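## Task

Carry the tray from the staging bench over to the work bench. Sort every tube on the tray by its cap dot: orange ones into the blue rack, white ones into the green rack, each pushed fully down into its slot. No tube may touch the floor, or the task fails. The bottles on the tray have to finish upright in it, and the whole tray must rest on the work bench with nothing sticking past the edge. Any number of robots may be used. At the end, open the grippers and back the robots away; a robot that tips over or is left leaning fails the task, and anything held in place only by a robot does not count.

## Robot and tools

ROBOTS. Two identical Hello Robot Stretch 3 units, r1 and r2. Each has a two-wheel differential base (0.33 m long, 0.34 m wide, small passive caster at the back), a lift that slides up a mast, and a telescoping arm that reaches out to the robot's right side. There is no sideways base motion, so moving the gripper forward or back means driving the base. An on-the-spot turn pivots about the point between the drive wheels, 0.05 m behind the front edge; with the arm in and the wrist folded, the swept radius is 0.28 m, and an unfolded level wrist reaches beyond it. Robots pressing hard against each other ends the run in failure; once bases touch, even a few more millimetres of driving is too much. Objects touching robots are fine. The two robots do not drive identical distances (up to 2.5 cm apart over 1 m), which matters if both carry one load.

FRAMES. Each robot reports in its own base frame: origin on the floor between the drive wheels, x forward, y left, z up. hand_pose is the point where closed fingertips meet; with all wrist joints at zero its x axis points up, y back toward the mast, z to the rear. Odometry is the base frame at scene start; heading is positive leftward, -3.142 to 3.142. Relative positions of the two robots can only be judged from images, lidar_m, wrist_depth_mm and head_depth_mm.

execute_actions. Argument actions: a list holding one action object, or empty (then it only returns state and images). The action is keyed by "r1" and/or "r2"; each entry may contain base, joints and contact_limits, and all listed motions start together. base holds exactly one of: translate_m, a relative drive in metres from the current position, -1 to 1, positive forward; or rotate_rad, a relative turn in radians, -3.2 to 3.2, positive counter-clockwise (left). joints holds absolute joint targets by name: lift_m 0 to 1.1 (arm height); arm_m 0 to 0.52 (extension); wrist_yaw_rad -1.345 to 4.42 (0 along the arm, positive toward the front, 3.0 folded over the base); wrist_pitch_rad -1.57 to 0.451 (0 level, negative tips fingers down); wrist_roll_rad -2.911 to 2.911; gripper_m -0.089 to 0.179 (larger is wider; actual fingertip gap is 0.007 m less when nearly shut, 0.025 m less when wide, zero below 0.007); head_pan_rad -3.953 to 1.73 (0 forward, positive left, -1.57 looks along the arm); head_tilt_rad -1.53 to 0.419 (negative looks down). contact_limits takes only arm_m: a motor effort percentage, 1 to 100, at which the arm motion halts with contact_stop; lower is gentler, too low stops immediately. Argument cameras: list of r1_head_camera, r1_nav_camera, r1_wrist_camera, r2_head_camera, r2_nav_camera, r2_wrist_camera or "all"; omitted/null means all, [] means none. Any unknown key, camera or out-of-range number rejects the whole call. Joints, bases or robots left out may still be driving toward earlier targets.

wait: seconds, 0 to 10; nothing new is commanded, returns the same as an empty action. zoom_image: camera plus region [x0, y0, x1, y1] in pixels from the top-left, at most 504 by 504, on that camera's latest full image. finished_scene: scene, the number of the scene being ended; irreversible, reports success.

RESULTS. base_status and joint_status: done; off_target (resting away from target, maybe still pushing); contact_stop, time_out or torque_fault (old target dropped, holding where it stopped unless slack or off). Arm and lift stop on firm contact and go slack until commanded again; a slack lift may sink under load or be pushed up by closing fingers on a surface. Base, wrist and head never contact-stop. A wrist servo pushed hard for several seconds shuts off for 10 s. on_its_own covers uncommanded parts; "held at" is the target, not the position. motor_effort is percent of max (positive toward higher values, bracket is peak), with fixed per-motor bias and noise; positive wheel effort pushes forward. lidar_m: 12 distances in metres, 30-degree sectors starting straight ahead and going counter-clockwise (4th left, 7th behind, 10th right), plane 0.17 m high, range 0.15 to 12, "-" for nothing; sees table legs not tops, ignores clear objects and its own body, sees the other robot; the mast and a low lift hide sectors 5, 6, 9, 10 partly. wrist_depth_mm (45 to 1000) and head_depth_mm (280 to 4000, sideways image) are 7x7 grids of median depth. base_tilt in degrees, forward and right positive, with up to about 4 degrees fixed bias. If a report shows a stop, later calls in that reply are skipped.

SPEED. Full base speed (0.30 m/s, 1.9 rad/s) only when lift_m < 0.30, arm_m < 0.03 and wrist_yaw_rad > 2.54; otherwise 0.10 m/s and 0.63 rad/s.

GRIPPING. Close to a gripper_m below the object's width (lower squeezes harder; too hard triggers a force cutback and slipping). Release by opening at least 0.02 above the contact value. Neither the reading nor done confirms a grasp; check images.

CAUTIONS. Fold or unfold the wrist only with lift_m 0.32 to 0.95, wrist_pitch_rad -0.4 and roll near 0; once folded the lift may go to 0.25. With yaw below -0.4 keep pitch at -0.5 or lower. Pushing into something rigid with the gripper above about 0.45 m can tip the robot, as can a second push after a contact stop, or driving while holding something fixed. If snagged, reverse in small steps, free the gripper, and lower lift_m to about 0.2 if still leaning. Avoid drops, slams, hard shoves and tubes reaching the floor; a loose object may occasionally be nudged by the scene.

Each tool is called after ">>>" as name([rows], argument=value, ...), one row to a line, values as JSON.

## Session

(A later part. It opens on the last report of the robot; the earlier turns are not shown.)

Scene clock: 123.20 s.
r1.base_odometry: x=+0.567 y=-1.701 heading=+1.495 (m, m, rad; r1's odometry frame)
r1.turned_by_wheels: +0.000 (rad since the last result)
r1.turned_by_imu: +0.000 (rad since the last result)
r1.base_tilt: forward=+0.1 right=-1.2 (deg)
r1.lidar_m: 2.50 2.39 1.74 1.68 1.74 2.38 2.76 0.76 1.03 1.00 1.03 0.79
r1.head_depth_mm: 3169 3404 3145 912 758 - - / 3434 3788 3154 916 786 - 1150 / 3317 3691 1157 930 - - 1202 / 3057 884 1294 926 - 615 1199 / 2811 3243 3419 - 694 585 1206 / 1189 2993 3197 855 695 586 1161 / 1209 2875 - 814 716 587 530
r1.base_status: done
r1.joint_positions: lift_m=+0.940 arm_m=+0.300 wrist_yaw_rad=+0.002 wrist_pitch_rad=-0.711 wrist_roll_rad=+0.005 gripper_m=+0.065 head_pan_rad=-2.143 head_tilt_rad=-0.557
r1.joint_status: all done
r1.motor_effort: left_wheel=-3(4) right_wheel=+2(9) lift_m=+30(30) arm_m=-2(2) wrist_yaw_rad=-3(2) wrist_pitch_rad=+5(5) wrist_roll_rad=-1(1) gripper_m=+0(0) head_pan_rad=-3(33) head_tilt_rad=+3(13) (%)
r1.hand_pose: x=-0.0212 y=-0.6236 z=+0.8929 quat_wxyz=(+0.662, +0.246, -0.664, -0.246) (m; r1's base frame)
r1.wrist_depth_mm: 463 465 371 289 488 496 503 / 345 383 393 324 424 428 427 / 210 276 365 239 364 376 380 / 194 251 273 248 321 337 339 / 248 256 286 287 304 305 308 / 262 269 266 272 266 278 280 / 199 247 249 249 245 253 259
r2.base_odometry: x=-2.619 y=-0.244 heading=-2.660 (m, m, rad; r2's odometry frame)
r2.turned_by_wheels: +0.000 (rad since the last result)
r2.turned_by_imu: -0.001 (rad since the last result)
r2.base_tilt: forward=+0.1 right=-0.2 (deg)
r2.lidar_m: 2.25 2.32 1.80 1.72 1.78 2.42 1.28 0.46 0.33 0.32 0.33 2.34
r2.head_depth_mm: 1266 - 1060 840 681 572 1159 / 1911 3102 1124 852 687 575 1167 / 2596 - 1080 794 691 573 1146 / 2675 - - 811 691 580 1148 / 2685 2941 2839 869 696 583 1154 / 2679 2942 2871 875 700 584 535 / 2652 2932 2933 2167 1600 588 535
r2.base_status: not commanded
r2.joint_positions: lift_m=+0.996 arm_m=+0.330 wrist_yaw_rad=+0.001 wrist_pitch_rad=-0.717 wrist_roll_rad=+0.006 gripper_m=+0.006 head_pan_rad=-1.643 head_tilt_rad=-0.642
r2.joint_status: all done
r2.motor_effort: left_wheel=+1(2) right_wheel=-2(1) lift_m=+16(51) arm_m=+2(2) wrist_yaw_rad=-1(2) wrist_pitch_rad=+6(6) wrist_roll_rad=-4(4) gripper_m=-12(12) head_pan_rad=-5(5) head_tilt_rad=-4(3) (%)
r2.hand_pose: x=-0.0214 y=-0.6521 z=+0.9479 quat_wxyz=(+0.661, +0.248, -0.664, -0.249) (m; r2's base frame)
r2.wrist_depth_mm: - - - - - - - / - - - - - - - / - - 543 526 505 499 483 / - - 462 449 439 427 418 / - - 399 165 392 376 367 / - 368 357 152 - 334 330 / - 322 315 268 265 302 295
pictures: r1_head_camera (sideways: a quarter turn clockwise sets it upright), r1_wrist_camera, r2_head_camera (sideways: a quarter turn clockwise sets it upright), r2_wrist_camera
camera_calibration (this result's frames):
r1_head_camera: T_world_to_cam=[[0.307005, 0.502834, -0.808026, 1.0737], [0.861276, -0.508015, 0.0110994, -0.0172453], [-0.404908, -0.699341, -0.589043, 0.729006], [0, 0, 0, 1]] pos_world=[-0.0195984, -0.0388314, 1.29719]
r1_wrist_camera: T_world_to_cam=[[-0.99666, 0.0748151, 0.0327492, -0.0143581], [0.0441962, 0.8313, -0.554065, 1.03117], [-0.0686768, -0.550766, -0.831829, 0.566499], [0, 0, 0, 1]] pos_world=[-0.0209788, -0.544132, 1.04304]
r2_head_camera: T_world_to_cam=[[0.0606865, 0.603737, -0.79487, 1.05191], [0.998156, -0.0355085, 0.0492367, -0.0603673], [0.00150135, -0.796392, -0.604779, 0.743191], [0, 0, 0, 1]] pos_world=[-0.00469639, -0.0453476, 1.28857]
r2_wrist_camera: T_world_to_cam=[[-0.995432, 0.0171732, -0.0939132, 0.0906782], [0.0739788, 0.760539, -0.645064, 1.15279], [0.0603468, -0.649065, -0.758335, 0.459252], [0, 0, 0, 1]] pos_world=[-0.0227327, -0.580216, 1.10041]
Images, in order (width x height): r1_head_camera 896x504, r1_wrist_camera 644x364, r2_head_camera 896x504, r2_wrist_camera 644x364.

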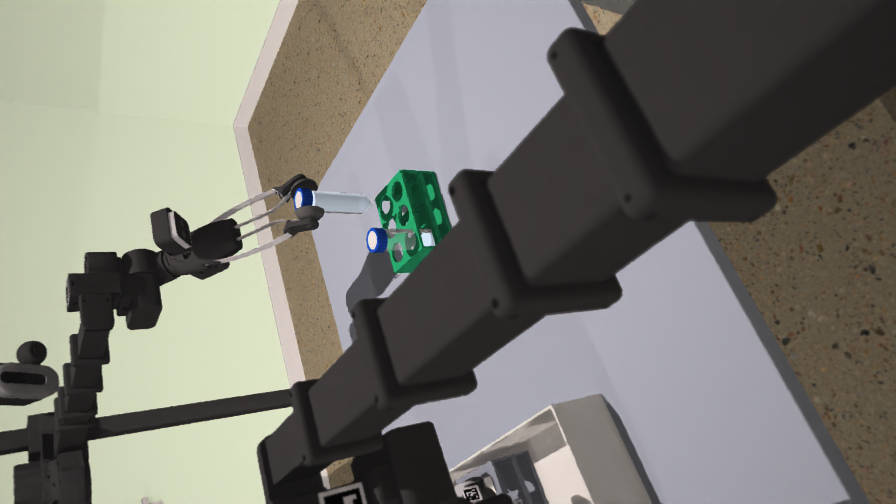

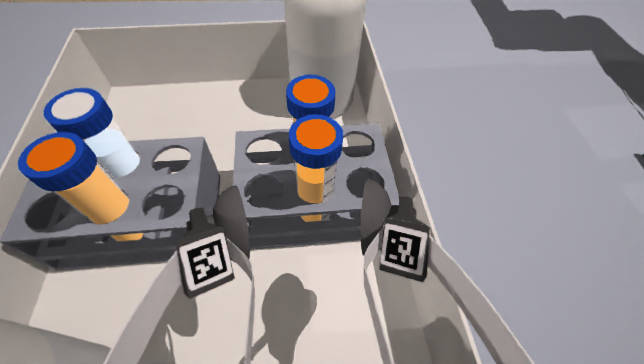

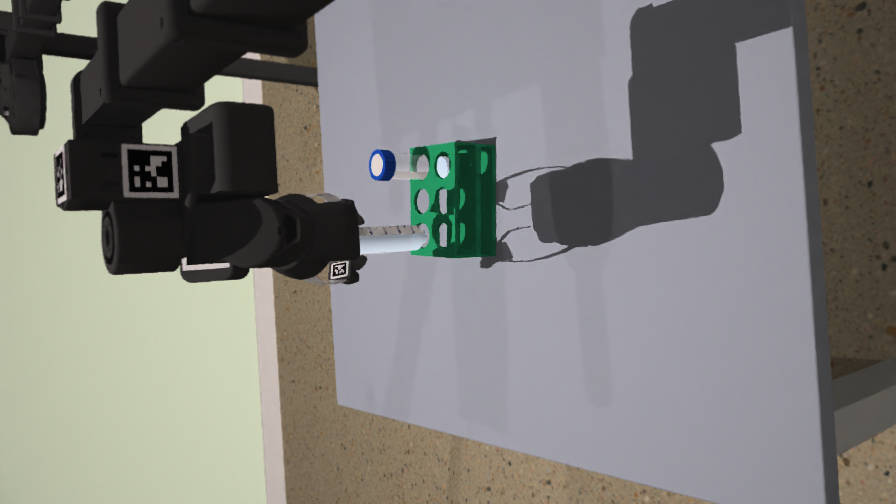

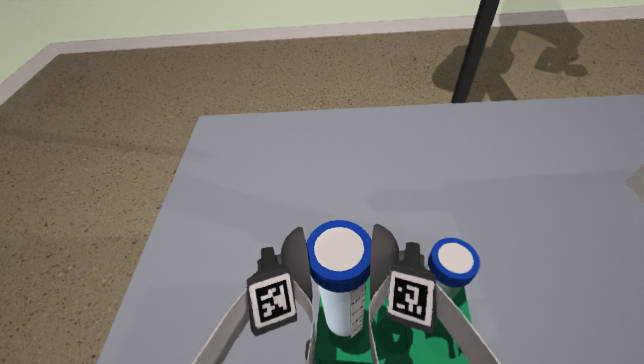

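>>> execute_actions([
  {"r1":{"base":{"translate_m":-0.009},"joints":{"arm_m":0.362,"lift_m":0.923}},"r2":{"joints":{"arm_m":0.326,"lift_m":0.968}}},
], cameras=["r1_head_camera","r1_wrist_camera","r2_head_camera"])

>>> zoom_image(camera="r2_head_camera", region=[330,130,530,290])

>>> zoom_image(camera="r1_head_camera", region=[290,140,470,280])

Scene clock: 126.07 s.
r1.base_odometry: x=+0.566 y=-1.710 heading=+1.495 (m, m, rad; r1's odometry frame)
r1.turned_by_wheels: +0.000 (rad since the last result)
r1.turned_by_imu: -0.001 (rad since the last result)
r1.base_tilt: forward=+0.0 right=-1.2 (deg)
r1.lidar_m: 2.51 2.39 1.75 1.68 1.74 2.38 2.75 0.75 1.03 1.00 1.04 0.79
r1.head_depth_mm: 3153 3389 3145 913 757 - - / 3451 3806 3178 917 735 - - / 3281 3784 1219 917 - - 1176 / 3078 899 1223 910 - 615 1204 / 2889 3194 3216 - 693 585 1209 / 1234 2977 3183 859 696 585 1154 / 1213 2883 - 865 696 587 530
r1.base_status: done
r1.joint_positions: lift_m=+0.923 arm_m=+0.362 wrist_yaw_rad=+0.002 wrist_pitch_rad=-0.712 wrist_roll_rad=+0.005 gripper_m=+0.065 head_pan_rad=-2.143 head_tilt_rad=-0.557
r1.joint_status: all done
r1.motor_effort: left_wheel=-2(7) right_wheel=+2(5) lift_m=+18(28) arm_m=+2(1) wrist_yaw_rad=-2(1) wrist_pitch_rad=+5(5) wrist_roll_rad=-2(2) gripper_m=+0(0) head_pan_rad=-3(3) head_tilt_rad=+3(3) (%)
r1.hand_pose: x=-0.0212 y=-0.6851 z=+0.8765 quat_wxyz=(+0.661, +0.246, -0.664, -0.247) (m; r1's base frame)
r1.wrist_depth_mm: 438 445 449 222 463 466 470 / 304 321 335 258 399 405 406 / 314 338 342 286 346 356 359 / 222 304 302 172 309 316 319 / 203 216 219 155 290 286 290 / 186 225 207 203 215 263 264 / 223 226 234 235 228 240 241
r2.base_odometry: x=-2.619 y=-0.244 heading=-2.660 (m, m, rad; r2's odometry frame)
r2.turned_by_wheels: +0.000 (rad since the last result)
r2.turned_by_imu: +0.000 (rad since the last result)
r2.base_tilt: forward=+0.2 right=-0.2 (deg)
r2.lidar_m: 2.24 2.32 1.80 1.72 1.78 2.41 1.28 0.46 0.33 0.32 0.33 2.34
r2.head_depth_mm: 1285 2904 - 840 682 570 1155 / 2701 - 1073 850 686 574 1164 / 2686 - 1056 793 690 577 1147 / 2660 2902 - 798 694 580 1152 / 2685 2958 2829 869 700 583 1156 / 2665 2974 2833 872 700 585 535 / 2620 2976 2890 2167 1595 587 537
r2.base_status: not commanded
r2.joint_positions: lift_m=+0.969 arm_m=+0.326 wrist_yaw_rad=+0.001 wrist_pitch_rad=-0.717 wrist_roll_rad=+0.006 gripper_m=+0.006 head_pan_rad=-1.643 head_tilt_rad=-0.642
r2.joint_status: all done
r2.motor_effort: left_wheel=+1(1) right_wheel=-1(2) lift_m=+16(18) arm_m=-3(2) wrist_yaw_rad=-2(1) wrist_pitch_rad=+6(6) wrist_roll_rad=-4(4) gripper_m=-12(12) head_pan_rad=-5(5) head_tilt_rad=-3(3) (%)
r2.hand_pose: x=-0.0214 y=-0.6486 z=+0.9209 quat_wxyz=(+0.661, +0.248, -0.664, -0.249) (m; r2's base frame)
r2.wrist_depth_mm: - - - - - - - / - - - - - - - / - - 497 482 469 454 442 / - - 423 415 404 395 383 / - 399 368 166 354 340 338 / - 334 329 152 - 305 300 / - 297 290 253 239 274 272
pictures: r1_head_camera (sideways: a quarter turn clockwise sets it upright), r1_wrist_camera, r2_head_camera (sideways: a quarter turn clockwise sets it upright)
camera_calibration (this result's frames):
r1_head_camera: T_world_to_cam=[[0.306925, 0.502609, -0.808196, 1.07393], [0.861231, -0.508093, 0.0110881, -0.0172302], [-0.405066, -0.699447, -0.588809, 0.728703], [0, 0, 0, 1]] pos_world=[-0.0196028, -0.0388302, 1.2972]
r1_wrist_camera: T_world_to_cam=[[-0.996627, 0.0752355, 0.0327731, -0.00903123], [0.044555, 0.831453, -0.553806, 1.07308], [-0.0689152, -0.550478, -0.832, 0.519336], [0, 0, 0, 1]] pos_world=[-0.0210216, -0.605649, 1.02666]
r2_head_camera: T_world_to_cam=[[0.0606866, 0.603737, -0.79487, 1.05191], [0.998156, -0.0355088, 0.0492367, -0.0603673], [0.00150116, -0.796392, -0.604779, 0.743191], [0, 0, 0, 1]] pos_world=[-0.0046964, -0.0453476, 1.28857]
Images, in order (width x height): r1_head_camera 896x504, r1_wrist_camera 644x364, r2_head_camera 896x504.

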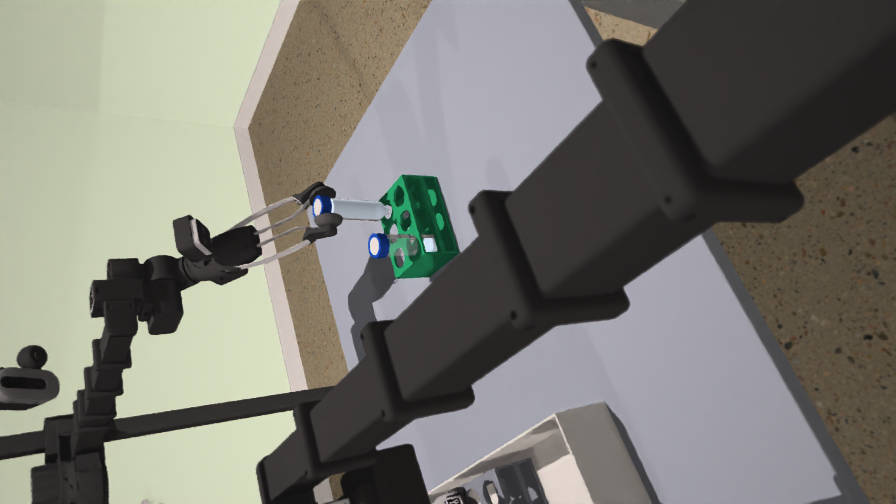

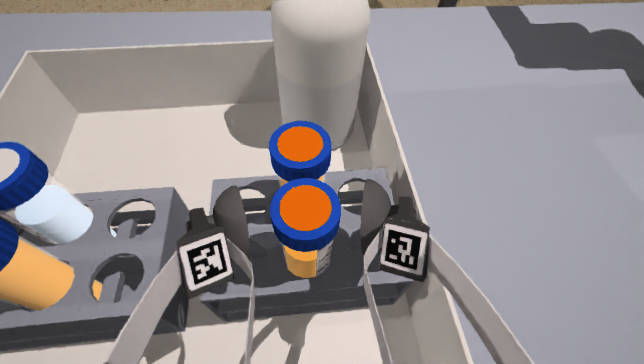

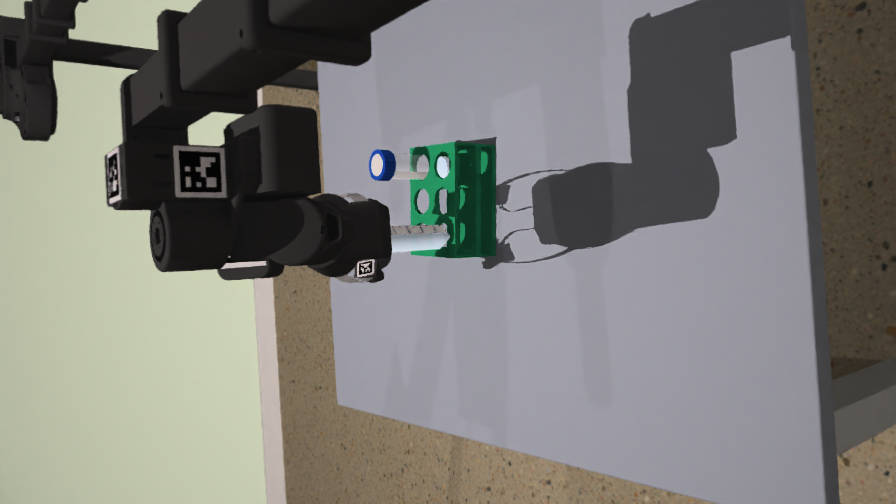

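Region (330, 130, 530, 290) of r2_head_camera's 896x504 image, scaled by 2.520, with more detail than that image has; it fills the top 403 rows of this view, and the rest is white.

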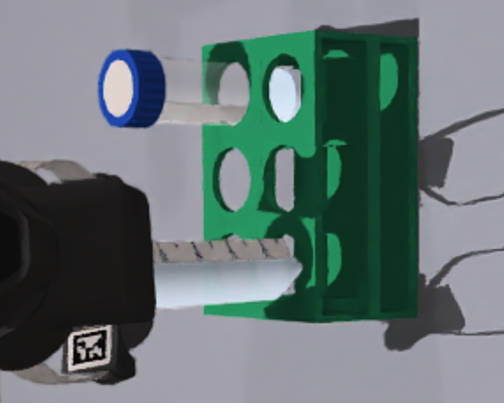

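Region (290, 140, 470, 280) of r1_head_camera's 896x504 image, scaled by 2.800, with more detail than that image has.

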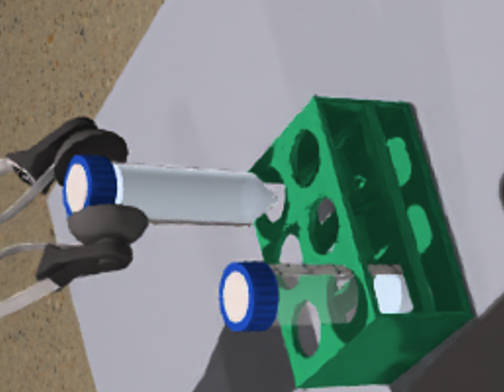

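>>> execute_actions([
  {"r1":{"joints":{"gripper_m":0.005}},"r2":{"joints":{"arm_m":0.329,"lift_m":0.916}}},
], cameras=["r1_head_camera"])

Scene clock: 127.90 s.
r1.base_odometry: x=+0.566 y=-1.710 heading=+1.495 (m, m, rad; r1's odometry frame)
r1.turned_by_wheels: +0.000 (rad since the last result)
r1.turned_by_imu: +0.000 (rad since the last result)
r1.base_tilt: forward=+0.0 right=-1.2 (deg)
r1.lidar_m: 2.51 2.39 1.75 1.68 1.73 2.38 2.76 0.75 1.04 1.00 1.04 0.79
r1.head_depth_mm: 3083 3366 3158 912 757 - - / 3423 3825 3161 915 735 - - / 3320 3689 3016 919 - - 1178 / 3103 3252 1226 913 - 615 1209 / 2918 932 3246 - 693 586 1208 / 2679 2990 3196 854 696 587 1160 / 1221 2874 - 864 696 588 531
r1.base_status: not commanded
r1.joint_positions: lift_m=+0.923 arm_m=+0.362 wrist_yaw_rad=+0.002 wrist_pitch_rad=-0.714 wrist_roll_rad=+0.005 gripper_m=+0.006 head_pan_rad=-2.143 head_tilt_rad=-0.557
r1.joint_status: all done
r1.motor_effort: left_wheel=-2(2) right_wheel=+2(2) lift_m=+16(17) arm_m=+2(2) wrist_yaw_rad=-2(2) wrist_pitch_rad=+6(6) wrist_roll_rad=-1(1) gripper_m=-13(92) head_pan_rad=-3(3) head_tilt_rad=+3(3) (%)
r1.hand_pose: x=-0.0212 y=-0.6847 z=+0.8761 quat_wxyz=(+0.661, +0.247, -0.664, -0.247) (m; r1's base frame)
r1.wrist_depth_mm: 434 441 448 224 457 460 471 / 303 322 335 260 396 400 404 / 316 337 342 288 343 353 358 / 228 303 302 171 301 317 321 / 203 215 263 152 274 287 288 / 185 207 198 199 232 262 262 / 223 226 233 234 231 241 242
r2.base_odometry: x=-2.619 y=-0.244 heading=-2.660 (m, m, rad; r2's odometry frame)
r2.turned_by_wheels: +0.000 (rad since the last result)
r2.turned_by_imu: +0.000 (rad since the last result)
r2.base_tilt: forward=+0.1 right=-0.2 (deg)
r2.lidar_m: 2.24 2.32 1.79 1.72 1.78 2.41 1.28 0.46 0.33 0.32 0.33 2.33
r2.head_depth_mm: 1283 3018 - - 666 571 1162 / 2710 2975 - 851 687 575 1166 / 2681 2876 - 794 689 577 1143 / 2695 2991 - 797 694 580 1150 / 2650 2992 2832 869 698 583 1157 / 2661 2937 2831 873 703 585 535 / 2623 2951 2914 2163 1588 588 537
r2.base_status: not commanded
r2.joint_positions: lift_m=+0.917 arm_m=+0.329 wrist_yaw_rad=+0.000 wrist_pitch_rad=-0.709 wrist_roll_rad=+0.006 gripper_m=+0.006 head_pan_rad=-1.643 head_tilt_rad=-0.642
r2.joint_status: all done
r2.motor_effort: left_wheel=+1(1) right_wheel=-1(2) lift_m=+14(16) arm_m=+2(2) wrist_yaw_rad=-1(1) wrist_pitch_rad=+3(6) wrist_roll_rad=-4(4) gripper_m=-12(12) head_pan_rad=-5(5) head_tilt_rad=-3(3) (%)
r2.hand_pose: x=-0.0215 y=-0.6526 z=+0.8704 quat_wxyz=(+0.662, +0.245, -0.665, -0.246) (m; r2's base frame)
r2.wrist_depth_mm: - - - - - - - / - - 508 495 477 462 450 / - - 420 407 398 384 373 / - 377 356 347 341 318 323 / - 315 310 165 236 275 283 / - 279 276 152 211 246 253 / 264 249 243 212 204 219 228
pictures: r1_head_camera (sideways: a quarter turn clockwise sets it upright)
camera_calibration (this result's frames):
r1_head_camera: T_world_to_cam=[[0.306925, 0.502609, -0.808196, 1.07393], [0.861231, -0.508092, 0.0110881, -0.0172302], [-0.405066, -0.699447, -0.588809, 0.728703], [0, 0, 0, 1]] pos_world=[-0.0196028, -0.0388302, 1.2972]
Images, in order (width x height): r1_head_camera 896x504.

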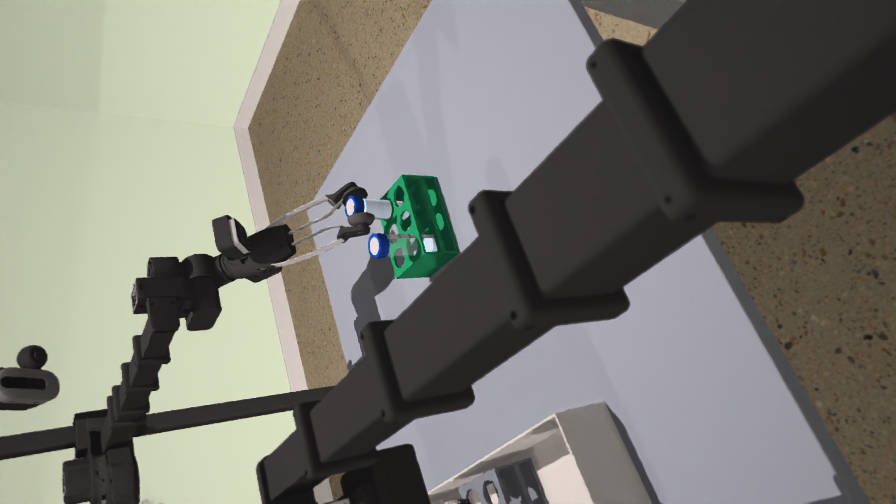

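>>> execute_actions([
  {"r1":{"joints":{"lift_m":0.99}},"r2":{"joints":{"gripper_m":0.065}}},
], cameras=[])

>>> execute_actions([
  {"r1":{"joints":{"lift_m":1.065,"head_pan_rad":-1.65,"head_tilt_rad":-0.65}},"r2":{"joints":{"lift_m":0.99,"arm_m":0.28}}},
], cameras=[])

>>> execute_actions([
  {"r1":{"base":{"translate_m":0.6}},"r2":{"base":{"translate_m":-0.631},"joints":{"lift_m":1.045,"head_pan_rad":-2.15,"head_tilt_rad":-0.55}}},
], cameras=[])

>>> execute_actions([
  {"r1":{"joints":{"lift_m":0.995}},"r2":{"joints":{"lift_m":0.935}}},
], cameras=["r1_head_camera","r2_head_camera","r2_wrist_camera"])

Scene clock: 133.67 s.
r1.base_odometry: x=+0.566 y=-1.710 heading=+1.495 (m, m, rad; r1's odometry frame)
r1.turned_by_wheels: +0.000 (rad since the last result)
r1.turned_by_imu: -0.001 (rad since the last result)
r1.base_tilt: forward=+0.0 right=-1.2 (deg)
r1.lidar_m: 2.51 2.39 1.74 1.68 1.74 2.38 2.75 0.75 1.03 1.00 1.04 0.79
r1.head_depth_mm: 3124 3394 3193 - - - 1174 / 3409 3816 3144 - - 1349 1200 / 3317 3685 3373 - - 1358 1207 / 3101 3277 2176 - 693 616 1202 / 2918 919 - 856 715 585 1209 / 2680 2933 - 923 696 586 1156 / 1224 2794 2939 929 698 588 531
r1.base_status: not commanded
r1.joint_positions: lift_m=+0.990 arm_m=+0.362 wrist_yaw_rad=+0.002 wrist_pitch_rad=-0.715 wrist_roll_rad=+0.005 gripper_m=+0.006 head_pan_rad=-2.143 head_tilt_rad=-0.557
r1.joint_status: all done
r1.motor_effort: left_wheel=-2(2) right_wheel=+2(2) lift_m=+31(31) arm_m=+2(2) wrist_yaw_rad=-2(1) wrist_pitch_rad=+7(7) wrist_roll_rad=-1(1) gripper_m=-13(13) head_pan_rad=-3(3) head_tilt_rad=+3(3) (%)
r1.hand_pose: x=-0.0212 y=-0.6845 z=+0.9422 quat_wxyz=(+0.661, +0.247, -0.664, -0.248) (m; r1's base frame)
r1.wrist_depth_mm: - - - - - - - / 474 481 485 280 496 503 508 / 408 378 400 314 436 440 449 / 332 379 382 352 388 395 398 / 253 281 325 152 355 357 358 / 200 260 288 256 266 328 329 / 248 246 284 291 291 303 305
r2.base_odometry: x=-2.619 y=-0.244 heading=-2.660 (m, m, rad; r2's odometry frame)
r2.turned_by_wheels: +0.000 (rad since the last result)
r2.turned_by_imu: -0.001 (rad since the last result)
r2.base_tilt: forward=+0.1 right=-0.1 (deg)
r2.lidar_m: 2.24 2.32 1.79 1.72 1.78 2.41 1.28 0.46 0.33 0.32 0.33 2.34
r2.head_depth_mm: 2641 2967 - - 664 570 1162 / 2699 2960 - 851 685 575 1163 / 2711 2932 - 793 690 576 1149 / 2701 2974 - 794 694 580 1150 / 2672 2984 2852 866 696 583 1157 / 2665 2950 2874 876 701 585 536 / 2631 2941 2860 2165 1589 588 536
r2.base_status: not commanded
r2.joint_positions: lift_m=+0.917 arm_m=+0.329 wrist_yaw_rad=+0.000 wrist_pitch_rad=-0.711 wrist_roll_rad=+0.006 gripper_m=+0.065 head_pan_rad=-1.643 head_tilt_rad=-0.642
r2.joint_status: all done
r2.motor_effort: left_wheel=+2(2) right_wheel=-2(1) lift_m=+15(15) arm_m=+2(2) wrist_yaw_rad=-1(0) wrist_pitch_rad=+4(4) wrist_roll_rad=-4(4) gripper_m=+1(78) head_pan_rad=-4(5) head_tilt_rad=-4(4) (%)
r2.hand_pose: x=-0.0215 y=-0.6522 z=+0.8700 quat_wxyz=(+0.661, +0.246, -0.664, -0.247) (m; r2's base frame)
r2.wrist_depth_mm: - - - - - - - / - - 507 490 473 462 444 / - - 422 403 395 385 377 / - 378 354 348 336 308 323 / - 315 311 287 234 252 284 / - 279 275 178 204 246 252 / 261 250 238 212 204 212 227
pictures: none
No camera images: the call's "cameras" was empty. Leave "cameras" out to get every camera's image.

Scene clock: 135.17 s.
r1.base_odometry: x=+0.566 y=-1.710 heading=+1.495 (m, m, rad; r1's odometry frame)
r1.turned_by_wheels: +0.000 (rad since the last result)
r1.turned_by_imu: +0.000 (rad since the last result)
r1.base_tilt: forward=+0.0 right=-1.2 (deg)
r1.lidar_m: 2.51 2.39 1.74 1.68 1.75 2.38 2.75 0.76 1.03 1.00 1.04 0.79
r1.head_depth_mm: - 3078 1071 810 654 1256 1161 / 2696 2995 1069 814 655 1256 1157 / - 3046 1076 786 657 590 1163 / - - 847 788 659 593 1166 / 2598 3009 987 803 661 595 1168 / 2646 2977 1093 646 663 596 1170 / 2641 2960 1102 801 663 582 1173
r1.base_status: not commanded
r1.joint_positions: lift_m=+1.065 arm_m=+0.362 wrist_yaw_rad=+0.002 wrist_pitch_rad=-0.715 wrist_roll_rad=+0.005 gripper_m=+0.006 head_pan_rad=-1.657 head_tilt_rad=-0.642
r1.joint_status: all done
r1.motor_effort: left_wheel=-2(1) right_wheel=+2(2) lift_m=+30(30) arm_m=+2(2) wrist_yaw_rad=-1(2) wrist_pitch_rad=+7(7) wrist_roll_rad=-2(1) gripper_m=-13(13) head_pan_rad=+4(34) head_tilt_rad=-2(10) (%)
r1.hand_pose: x=-0.0212 y=-0.6844 z=+1.0171 quat_wxyz=(+0.661, +0.248, -0.664, -0.248) (m; r1's base frame)
r1.wrist_depth_mm: - - - - - - - / - - - - - - 624 / 517 523 524 348 539 547 554 / 465 446 459 350 484 486 489 / 423 415 432 152 438 444 444 / 379 306 352 337 393 403 392 / 314 299 350 350 361 369 372
r2.base_odometry: x=-2.619 y=-0.244 heading=-2.660 (m, m, rad; r2's odometry frame)
r2.turned_by_wheels: +0.000 (rad since the last result)
r2.turned_by_imu: +0.000 (rad since the last result)
r2.base_tilt: forward=+0.1 right=-0.2 (deg)
r2.lidar_m: 2.24 2.31 1.80 1.72 1.78 2.41 1.28 0.46 0.33 0.32 0.33 2.33
r2.head_depth_mm: 2682 - 1064 841 682 572 1160 / 2647 - 1031 852 687 574 1159 / 2659 - - 792 689 576 1143 / 2663 - - 794 694 580 1152 / 2652 3005 2852 869 700 582 1156 / 2671 2983 2860 873 703 586 535 / 2641 2950 2874 2159 1591 588 537
r2.base_status: not commanded
r2.joint_positions: lift_m=+0.989 arm_m=+0.280 wrist_yaw_rad=+0.000 wrist_pitch_rad=-0.712 wrist_roll_rad=+0.006 gripper_m=+0.065 head_pan_rad=-1.643 head_tilt_rad=-0.642
r2.joint_status: all done
r2.motor_effort: left_wheel=+1(1) right_wheel=-2(3) lift_m=+52(53) arm_m=-3(3) wrist_yaw_rad=+0(0) wrist_pitch_rad=+4(4) wrist_roll_rad=-4(4) gripper_m=+0(0) head_pan_rad=-5(5) head_tilt_rad=-3(3) (%)
r2.hand_pose: x=-0.0215 y=-0.6035 z=+0.9424 quat_wxyz=(+0.661, +0.246, -0.664, -0.247) (m; r2's base frame)
r2.wrist_depth_mm: - - - - - - - / - - - - - - - / - - 539 517 507 495 474 / - - 452 444 433 423 410 / - - 403 375 320 371 362 / - 364 350 292 293 332 322 / - 318 305 309 298 297 290
pictures: none
No camera images: the call's "cameras" was empty. Leave "cameras" out to get every camera's image.

Scene clock: 142.43 s.
r1.base_odometry: x=+0.611 y=-1.112 heading=+1.495 (m, m, rad; r1's odometry frame)
r1.turned_by_wheels: +0.000 (rad since the last result)
r1.turned_by_imu: +0.000 (rad since the last result)
r1.base_tilt: forward=+0.1 right=-1.2 (deg)
r1.lidar_m: 1.92 2.39 1.75 1.68 1.74 2.38 3.34 1.31 1.03 1.00 0.37 2.13
r1.head_depth_mm: - 3105 1067 811 654 1260 1155 / 2666 3011 1077 815 656 1258 1160 / - 3067 1077 817 656 591 1156 / - - 993 793 659 594 1172 / 2642 2981 1086 821 661 595 1096 / 2654 2986 2713 856 663 596 1145 / 2635 2962 2738 2056 1636 1306 1170
r1.base_status: done
r1.joint_positions: lift_m=+1.065 arm_m=+0.362 wrist_yaw_rad=+0.002 wrist_pitch_rad=-0.715 wrist_roll_rad=+0.005 gripper_m=+0.006 head_pan_rad=-1.657 head_tilt_rad=-0.642
r1.joint_status: not commanded
r1.motor_effort: left_wheel=-2(3) right_wheel=+2(9) lift_m=+30(30) arm_m=+2(2) wrist_yaw_rad=-3(2) wrist_pitch_rad=+7(7) wrist_roll_rad=-2(1) gripper_m=-13(13) head_pan_rad=+4(4) head_tilt_rad=-3(2) (%)
r1.hand_pose: x=-0.0212 y=-0.6844 z=+1.0171 quat_wxyz=(+0.661, +0.248, -0.664, -0.248) (m; r1's base frame)
r1.wrist_depth_mm: - - - - - - - / - - - - - - 625 / - - 533 538 544 542 533 / - - 477 478 482 481 462 / - - 432 152 437 441 413 / - 403 388 342 368 402 395 / - - 362 357 362 368 371
r2.base_odometry: x=-2.060 y=+0.048 heading=-2.660 (m, m, rad; r2's odometry frame)
r2.turned_by_wheels: +0.000 (rad since the last result)
r2.turned_by_imu: +0.003 (rad since the last result)
r2.base_tilt: forward=+0.2 right=-0.3 (deg)
r2.lidar_m: 2.86 2.46 1.78 1.71 1.77 2.41 2.40 0.47 0.34 0.33 0.34 0.46
r2.head_depth_mm: 3711 - - - 705 1001 1087 / 3485 - - - 749 630 1270 / 3281 - - - 754 615 1246 / 3017 - - 870 756 618 560 / 787 - 3159 987 763 621 536 / 918 - 3087 989 766 624 526 / 1197 - 3150 998 733 603 527
r2.base_status: done
r2.joint_positions: lift_m=+1.044 arm_m=+0.280 wrist_yaw_rad=+0.000 wrist_pitch_rad=-0.712 wrist_roll_rad=+0.006 gripper_m=+0.065 head_pan_rad=-2.143 head_tilt_rad=-0.557
r2.joint_status: all done
r2.motor_effort: left_wheel=+1(2) right_wheel=-2(6) lift_m=+51(52) arm_m=-3(3) wrist_yaw_rad=-1(1) wrist_pitch_rad=+4(4) wrist_roll_rad=-4(4) gripper_m=+1(1) head_pan_rad=-5(45) head_tilt_rad=+3(11) (%)
r2.hand_pose: x=-0.0215 y=-0.6035 z=+0.9974 quat_wxyz=(+0.661, +0.246, -0.664, -0.247) (m; r2's base frame)
r2.wrist_depth_mm: - - - - - - - / - - - - - - - / 666 646 635 458 585 570 557 / 558 538 501 422 491 495 479 / 478 458 464 409 440 428 422 / 426 358 344 322 349 385 371 / 378 346 356 347 342 344 341
pictures: none
No camera images: the call's "cameras" was empty. Leave "cameras" out to get every camera's image.

Scene clock: 144.27 s.
r1.base_odometry: x=+0.611 y=-1.112 heading=+1.495 (m, m, rad; r1's odometry frame)
r1.turned_by_wheels: +0.000 (rad since the last result)
r1.turned_by_imu: +0.000 (rad since the last result)
r1.base_tilt: forward=+0.1 right=-1.2 (deg)
r1.lidar_m: 1.92 2.38 1.75 1.68 1.74 2.38 3.35 1.31 1.04 1.00 0.37 2.13
r1.head_depth_mm: 2566 - 977 812 654 1265 1159 / 1209 3113 1070 813 657 1256 1157 / 2589 - 1079 814 657 592 1159 / 2610 - 899 794 661 593 1163 / 2650 3009 1087 824 661 595 1099 / 2626 2988 2702 855 664 597 1150 / 2625 2954 2709 2042 1642 1306 1172
r1.base_status: not commanded
r1.joint_positions: lift_m=+0.995 arm_m=+0.362 wrist_yaw_rad=+0.002 wrist_pitch_rad=-0.715 wrist_roll_rad=+0.005 gripper_m=+0.006 head_pan_rad=-1.657 head_tilt_rad=-0.642
r1.joint_status: all done
r1.motor_effort: left_wheel=-2(2) right_wheel=+2(2) lift_m=+17(27) arm_m=+2(2) wrist_yaw_rad=-3(1) wrist_pitch_rad=+7(7) wrist_roll_rad=-2(2) gripper_m=-13(13) head_pan_rad=+4(4) head_tilt_rad=-2(2) (%)
r1.hand_pose: x=-0.0212 y=-0.6843 z=+0.9478 quat_wxyz=(+0.661, +0.248, -0.663, -0.248) (m; r1's base frame)
r1.wrist_depth_mm: - - - - - - - / - - 489 495 502 517 508 / - - 436 441 446 451 399 / - 406 392 397 397 401 391 / - 363 356 153 359 364 368 / - 324 319 265 313 333 334 / 971 298 299 297 302 306 306
r2.base_odometry: x=-2.060 y=+0.048 heading=-2.660 (m, m, rad; r2's odometry frame)
r2.turned_by_wheels: +0.000 (rad since the last result)
r2.turned_by_imu: +0.000 (rad since the last result)
r2.base_tilt: forward=+0.2 right=-0.3 (deg)
r2.lidar_m: 2.87 2.46 1.79 1.72 1.77 2.41 2.41 0.47 0.34 0.33 0.34 0.46
r2.head_depth_mm: 3712 - 3302 2343 773 - - / 3471 3925 3327 968 800 - - / 3257 3622 3197 907 - - 1213 / 3120 865 3251 1041 - 588 560 / 2854 3191 3383 - 720 621 536 / 1167 3062 3270 - 764 624 525 / 1238 2867 3005 - 733 602 529
r2.base_status: not commanded
r2.joint_positions: lift_m=+0.936 arm_m=+0.280 wrist_yaw_rad=+0.000 wrist_pitch_rad=-0.712 wrist_roll_rad=+0.006 gripper_m=+0.065 head_pan_rad=-2.143 head_tilt_rad=-0.557
r2.joint_status: all done
r2.motor_effort: left_wheel=+1(1) right_wheel=-2(1) lift_m=+16(49) arm_m=-3(3) wrist_yaw_rad=-1(1) wrist_pitch_rad=+4(4) wrist_roll_rad=-4(4) gripper_m=+0(0) head_pan_rad=-5(5) head_tilt_rad=+3(4) (%)
r2.hand_pose: x=-0.0215 y=-0.6035 z=+0.8887 quat_wxyz=(+0.661, +0.246, -0.664, -0.247) (m; r2's base frame)
r2.wrist_depth_mm: - - - - - - - / - 565 542 294 503 496 479 / 478 405 416 324 403 407 400 / 400 347 377 229 347 353 345 / 268 240 274 240 281 310 302 / 241 260 259 259 268 275 271 / 250 264 254 255 248 247 244
pictures: r1_head_camera (sideways: a quarter turn clockwise sets it upright), r2_head_camera (sideways: a quarter turn clockwise sets it upright), r2_wrist_camera
camera_calibration (this result's frames):
r1_head_camera: T_world_to_cam=[[0.0424996, 0.654068, -0.755241, 1.00651], [0.998729, -0.0483017, 0.0143702, -0.0223406], [-0.0270803, -0.754892, -0.65529, 0.812879], [0, 0, 0, 1]] pos_world=[0.00154899, -0.045769, 1.29315]
r2_head_camera: T_world_to_cam=[[0.30482, 0.442144, -0.84356, 1.1139], [0.861249, -0.506103, 0.0459434, -0.0552499], [-0.406614, -0.740519, -0.535066, 0.654985], [0, 0, 0, 1]] pos_world=[-0.0256282, -0.0354354, 1.29264]
r2_wrist_camera: T_world_to_cam=[[-0.995423, 0.0172528, -0.093998, 0.084321], [0.0743816, 0.75743, -0.648666, 1.07905], [0.0600055, -0.652689, -0.755246, 0.44099], [0, 0, 0, 1]] pos_world=[-0.0227884, -0.530931, 1.04093]
Images, in order (width x height): r1_head_camera 896x504, r2_head_camera 896x504, r2_wrist_camera 644x364.

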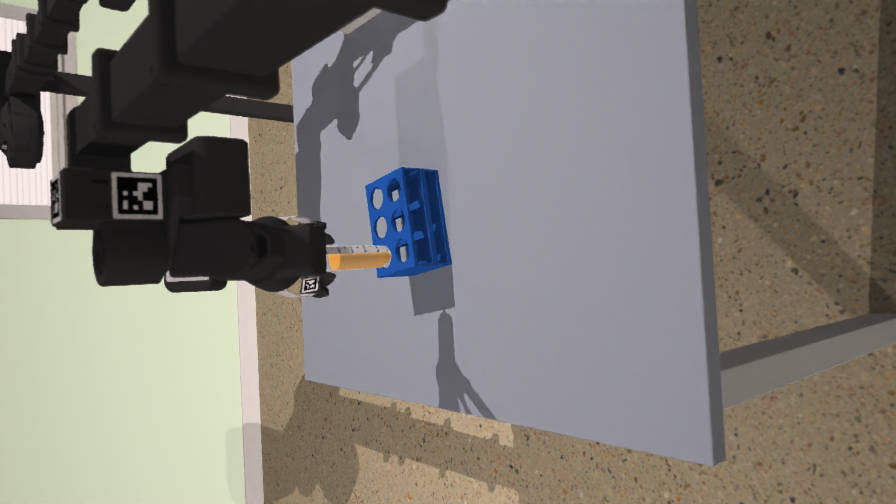

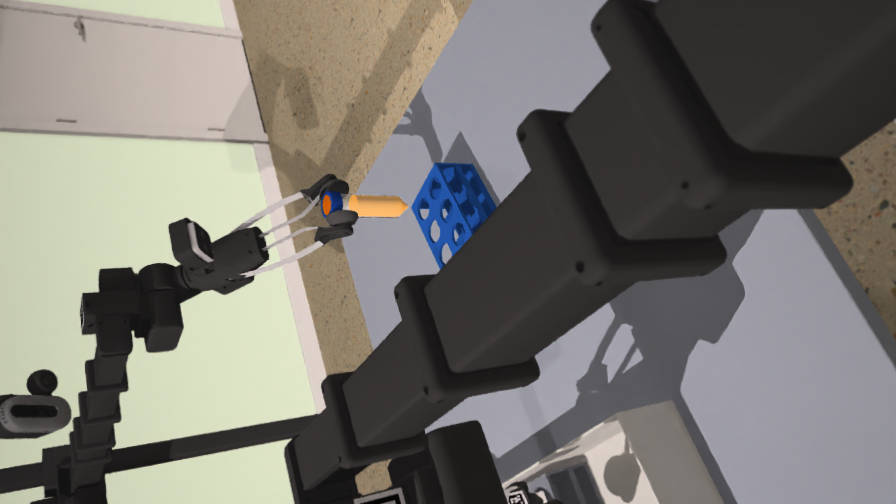

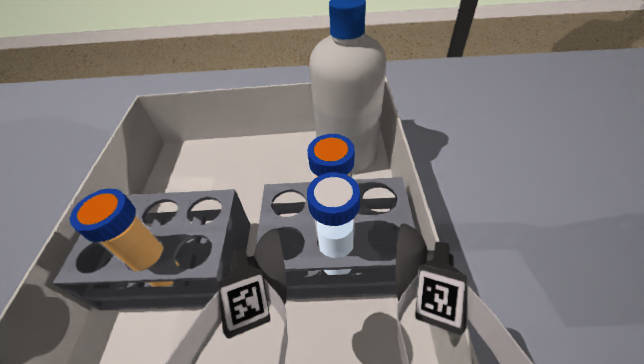

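>>> execute_actions([
  {"r1":{"base":{"translate_m":-0.006},"joints":{"arm_m":0.366,"lift_m":0.97}},"r2":{"joints":{"arm_m":0.33,"lift_m":0.921}}},
], cameras=["r1_head_camera","r2_wrist_camera","r2_head_camera"])

>>> zoom_image(camera="r2_head_camera", region=[330,130,530,290])

>>> zoom_image(camera="r1_head_camera", region=[300,160,480,300])

Scene clock: 146.30 s.
r1.base_odometry: x=+0.611 y=-1.118 heading=+1.495 (m, m, rad; r1's odometry frame)
r1.turned_by_wheels: +0.000 (rad since the last result)
r1.turned_by_imu: +0.000 (rad since the last result)
r1.base_tilt: forward=+0.0 right=-1.2 (deg)
r1.lidar_m: 1.93 2.39 1.75 1.68 1.75 2.38 3.33 1.31 1.03 0.99 0.37 2.14
r1.head_depth_mm: 2602 2987 - 809 653 1256 1157 / 1277 - 1025 814 657 1257 1155 / 2639 - 1059 816 658 591 1164 / 2668 - 895 791 660 593 1166 / 2653 3005 1090 823 663 596 1106 / 2665 3027 2717 854 664 597 1151 / 2622 2962 2710 2033 1635 1297 1170
r1.base_status: done
r1.joint_positions: lift_m=+0.970 arm_m=+0.366 wrist_yaw_rad=+0.002 wrist_pitch_rad=-0.716 wrist_roll_rad=+0.005 gripper_m=+0.006 head_pan_rad=-1.657 head_tilt_rad=-0.642
r1.joint_status: all done
r1.motor_effort: left_wheel=-3(7) right_wheel=+2(5) lift_m=+18(19) arm_m=+2(2) wrist_yaw_rad=-2(2) wrist_pitch_rad=+7(7) wrist_roll_rad=-2(2) gripper_m=-13(13) head_pan_rad=+4(4) head_tilt_rad=-2(2) (%)
r1.hand_pose: x=-0.0212 y=-0.6883 z=+0.9227 quat_wxyz=(+0.661, +0.248, -0.663, -0.248) (m; r1's base frame)
r1.wrist_depth_mm: - - - - - - - / - - 457 464 466 474 474 / - 411 403 411 413 418 395 / - 360 363 366 371 373 369 / - 326 333 153 323 334 339 / - 299 296 241 270 307 311 / 941 274 277 275 280 283 286
r2.base_odometry: x=-2.060 y=+0.048 heading=-2.660 (m, m, rad; r2's odometry frame)
r2.turned_by_wheels: +0.000 (rad since the last result)
r2.turned_by_imu: +0.000 (rad since the last result)
r2.base_tilt: forward=+0.1 right=-0.2 (deg)
r2.lidar_m: 2.87 2.46 1.79 1.72 1.77 2.41 2.41 0.47 0.34 0.33 0.34 0.46
r2.head_depth_mm: 3785 - 3332 2347 746 - - / 3544 3903 3303 965 775 - - / 3294 3661 3349 902 - - - / 3122 883 1233 982 - 587 561 / 2934 879 3355 - 718 621 537 / 1240 3064 3259 - 766 624 526 / 1233 2813 2973 921 731 604 528
r2.base_status: not commanded
r2.joint_positions: lift_m=+0.922 arm_m=+0.330 wrist_yaw_rad=+0.000 wrist_pitch_rad=-0.712 wrist_roll_rad=+0.006 gripper_m=+0.065 head_pan_rad=-2.143 head_tilt_rad=-0.557
r2.joint_status: all done
r2.motor_effort: left_wheel=+1(1) right_wheel=-1(2) lift_m=+16(16) arm_m=+2(1) wrist_yaw_rad=+0(0) wrist_pitch_rad=+4(4) wrist_roll_rad=-4(4) gripper_m=+0(0) head_pan_rad=-5(5) head_tilt_rad=+4(3) (%)
r2.hand_pose: x=-0.0215 y=-0.6529 z=+0.8747 quat_wxyz=(+0.661, +0.246, -0.664, -0.247) (m; r2's base frame)
r2.wrist_depth_mm: - - - - - - - / - - 514 239 464 465 449 / 450 352 360 275 375 389 381 / 370 350 356 294 323 338 326 / 249 267 303 173 264 293 287 / 162 219 218 178 214 263 255 / 199 200 222 213 211 233 231
pictures: r1_head_camera (sideways: a quarter turn clockwise sets it upright), r2_head_camera (sideways: a quarter turn clockwise sets it upright), r2_wrist_camera
camera_calibration (this result's frames):
r1_head_camera: T_world_to_cam=[[0.0424944, 0.654113, -0.755202, 1.00646], [0.99873, -0.0482888, 0.0143725, -0.0223435], [-0.0270665, -0.754853, -0.655335, 0.812938], [0, 0, 0, 1]] pos_world=[0.00154967, -0.0457685, 1.29315]
r2_head_camera: T_world_to_cam=[[0.304829, 0.442105, -0.843577, 1.11392], [0.861222, -0.506148, 0.0459421, -0.055248], [-0.406663, -0.740512, -0.535039, 0.65495], [0, 0, 0, 1]] pos_world=[-0.0256302, -0.035434, 1.29264]
r2_wrist_camera: T_world_to_cam=[[-0.995423, 0.0172643, -0.0939961, 0.083861], [0.074382, 0.757505, -0.648578, 1.10736], [0.0600053, -0.652601, -0.755322, 0.398263], [0, 0, 0, 1]] pos_world=[-0.0227884, -0.580371, 1.02691]
Images, in order (width x height): r1_head_camera 896x504, r2_head_camera 896x504, r2_wrist_camera 644x364.

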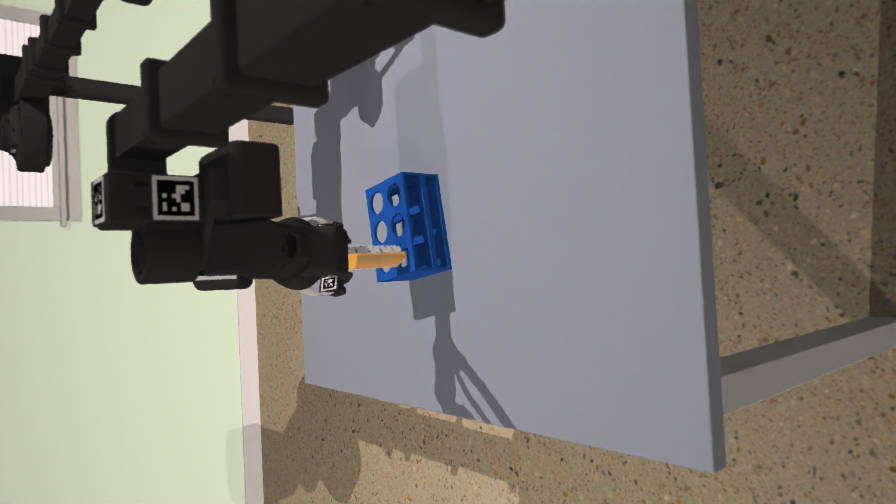

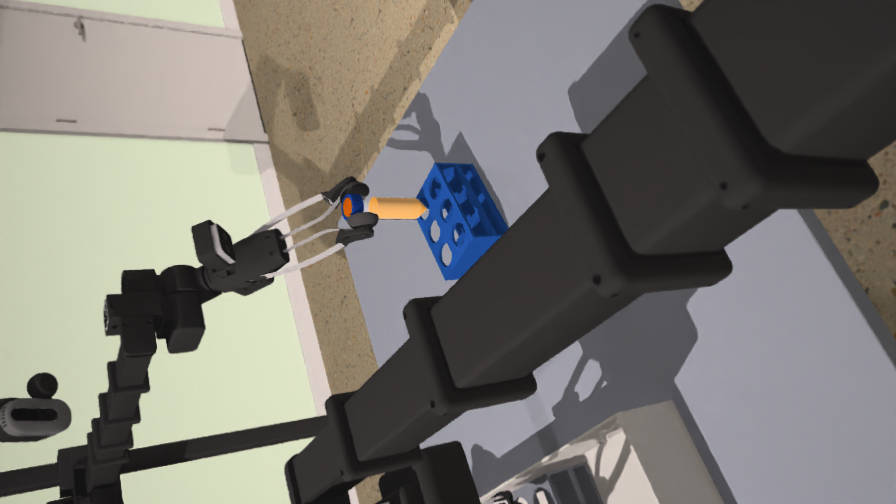

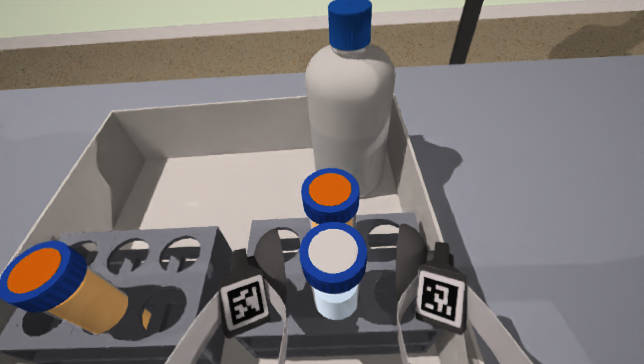

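Region (330, 130, 530, 290) of r2_head_camera's 896x504 image, scaled by 2.520, with more detail than that image has; it fills the top 403 rows of this view, and the rest is white.

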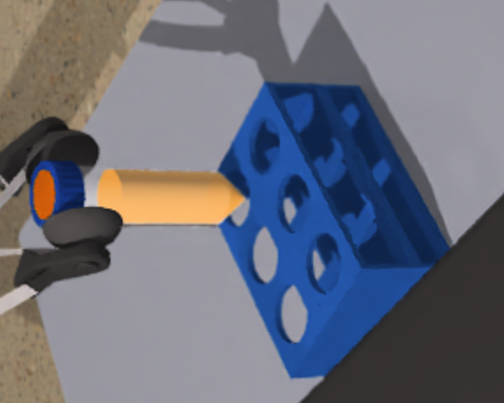

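Region (300, 160, 480, 300) of r1_head_camera's 896x504 image, scaled by 2.800, with more detail than that image has.

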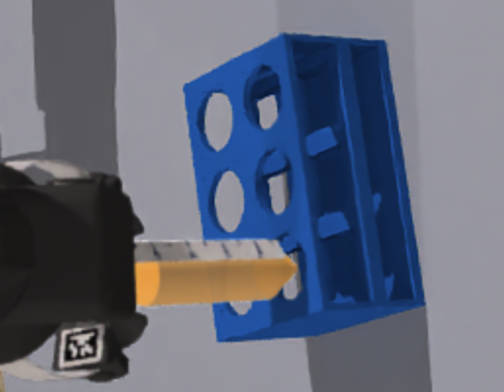

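>>> execute_actions([
  {"r1":{"joints":{"lift_m":0.917}},"r2":{"base":{"translate_m":0.004},"joints":{"gripper_m":0.005}}},
], cameras=["r2_head_camera","r2_wrist_camera"])

Scene clock: 148.00 s.
r1.base_odometry: x=+0.611 y=-1.118 heading=+1.495 (m, m, rad; r1's odometry frame)
r1.turned_by_wheels: +0.000 (rad since the last result)
r1.turned_by_imu: +0.000 (rad since the last result)
r1.base_tilt: forward=+0.1 right=-1.2 (deg)
r1.lidar_m: 1.93 2.39 1.75 1.68 1.74 2.38 3.33 1.31 1.03 1.00 0.37 2.14
r1.head_depth_mm: 2586 3077 2895 - 620 1258 1159 / 1289 2952 - 788 655 1259 1159 / 2656 2946 966 818 658 592 1166 / 2661 2970 - 793 659 593 1164 / 2642 3009 1089 823 661 595 1106 / 2659 2992 2718 853 664 596 1146 / 2639 2965 2736 2041 1635 1304 1171
r1.base_status: not commanded
r1.joint_positions: lift_m=+0.917 arm_m=+0.366 wrist_yaw_rad=+0.002 wrist_pitch_rad=-0.706 wrist_roll_rad=+0.005 gripper_m=+0.006 head_pan_rad=-1.657 head_tilt_rad=-0.642
r1.joint_status: all done
r1.motor_effort: left_wheel=-3(2) right_wheel=+3(3) lift_m=+15(17) arm_m=+2(2) wrist_yaw_rad=-2(2) wrist_pitch_rad=+3(7) wrist_roll_rad=-2(1) gripper_m=-14(13) head_pan_rad=+4(4) head_tilt_rad=-2(3) (%)
r1.hand_pose: x=-0.0213 y=-0.6900 z=+0.8715 quat_wxyz=(+0.662, +0.245, -0.665, -0.245) (m; r1's base frame)
r1.wrist_depth_mm: - - 445 449 456 461 466 / - 391 388 391 393 401 403 / - 339 342 344 346 350 351 / - 302 305 240 259 312 312 / - 274 280 152 239 284 283 / 252 251 248 198 229 255 258 / 229 230 232 232 235 236 237
r2.base_odometry: x=-2.064 y=+0.046 heading=-2.660 (m, m, rad; r2's odometry frame)
r2.turned_by_wheels: +0.000 (rad since the last result)
r2.turned_by_imu: +0.000 (rad since the last result)
r2.base_tilt: forward=+0.2 right=-0.2 (deg)
r2.lidar_m: 2.86 2.46 1.78 1.72 1.78 2.42 2.40 0.47 0.34 0.33 0.34 0.46
r2.head_depth_mm: 3750 - 3344 2354 745 - - / 3511 3880 3324 967 773 - - / 3304 3738 3357 900 - - - / 3125 3270 918 943 - 585 560 / 2982 885 3381 - 715 623 535 / 2792 2993 3210 - 765 624 525 / 1291 2820 3000 924 733 601 527
r2.base_status: done
r2.joint_positions: lift_m=+0.922 arm_m=+0.330 wrist_yaw_rad=+0.000 wrist_pitch_rad=-0.714 wrist_roll_rad=+0.006 gripper_m=+0.006 head_pan_rad=-2.143 head_tilt_rad=-0.557
r2.joint_status: all done
r2.motor_effort: left_wheel=+1(5) right_wheel=-2(3) lift_m=+16(16) arm_m=+2(2) wrist_yaw_rad=+0(1) wrist_pitch_rad=+5(5) wrist_roll_rad=-4(4) gripper_m=-12(84) head_pan_rad=-5(5) head_tilt_rad=+3(4) (%)
r2.hand_pose: x=-0.0215 y=-0.6526 z=+0.8744 quat_wxyz=(+0.661, +0.247, -0.664, -0.248) (m; r2's base frame)
r2.wrist_depth_mm: - - - - - - - / - - 517 240 461 468 450 / 455 345 360 282 371 386 375 / 372 344 354 286 326 334 326 / 248 297 298 165 241 294 288 / 159 218 226 153 211 262 256 / 199 214 215 214 211 235 232
pictures: r2_head_camera (sideways: a quarter turn clockwise sets it upright), r2_wrist_camera
camera_calibration (this result's frames):
r2_head_camera: T_world_to_cam=[[0.30482, 0.442089, -0.843589, 1.11393], [0.861223, -0.506147, 0.0459412, -0.0552469], [-0.40667, -0.740522, -0.535021, 0.654927], [0, 0, 0, 1]] pos_world=[-0.0256303, -0.0354341, 1.29264]
r2_wrist_camera: T_world_to_cam=[[-0.995423, 0.0174317, -0.0939643, 0.0839068], [0.0743815, 0.758659, -0.647228, 1.10648], [0.0600046, -0.651254, -0.756483, 0.400134], [0, 0, 0, 1]] pos_world=[-0.0227885, -0.580311, 1.02672]
Images, in order (width x height): r2_head_camera 896x504, r2_wrist_camera 644x364.

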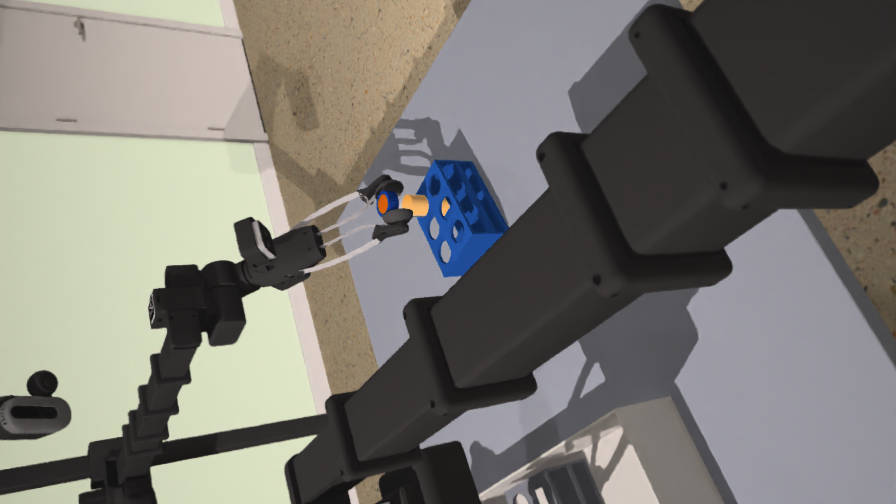

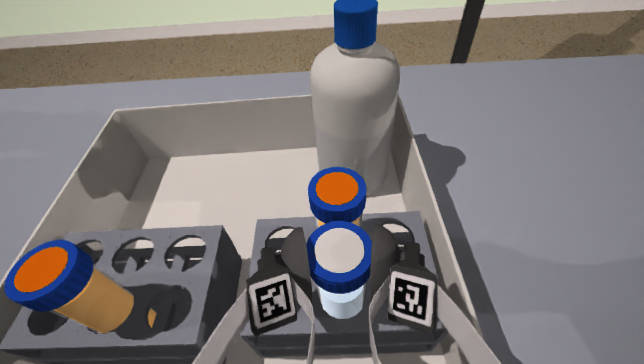

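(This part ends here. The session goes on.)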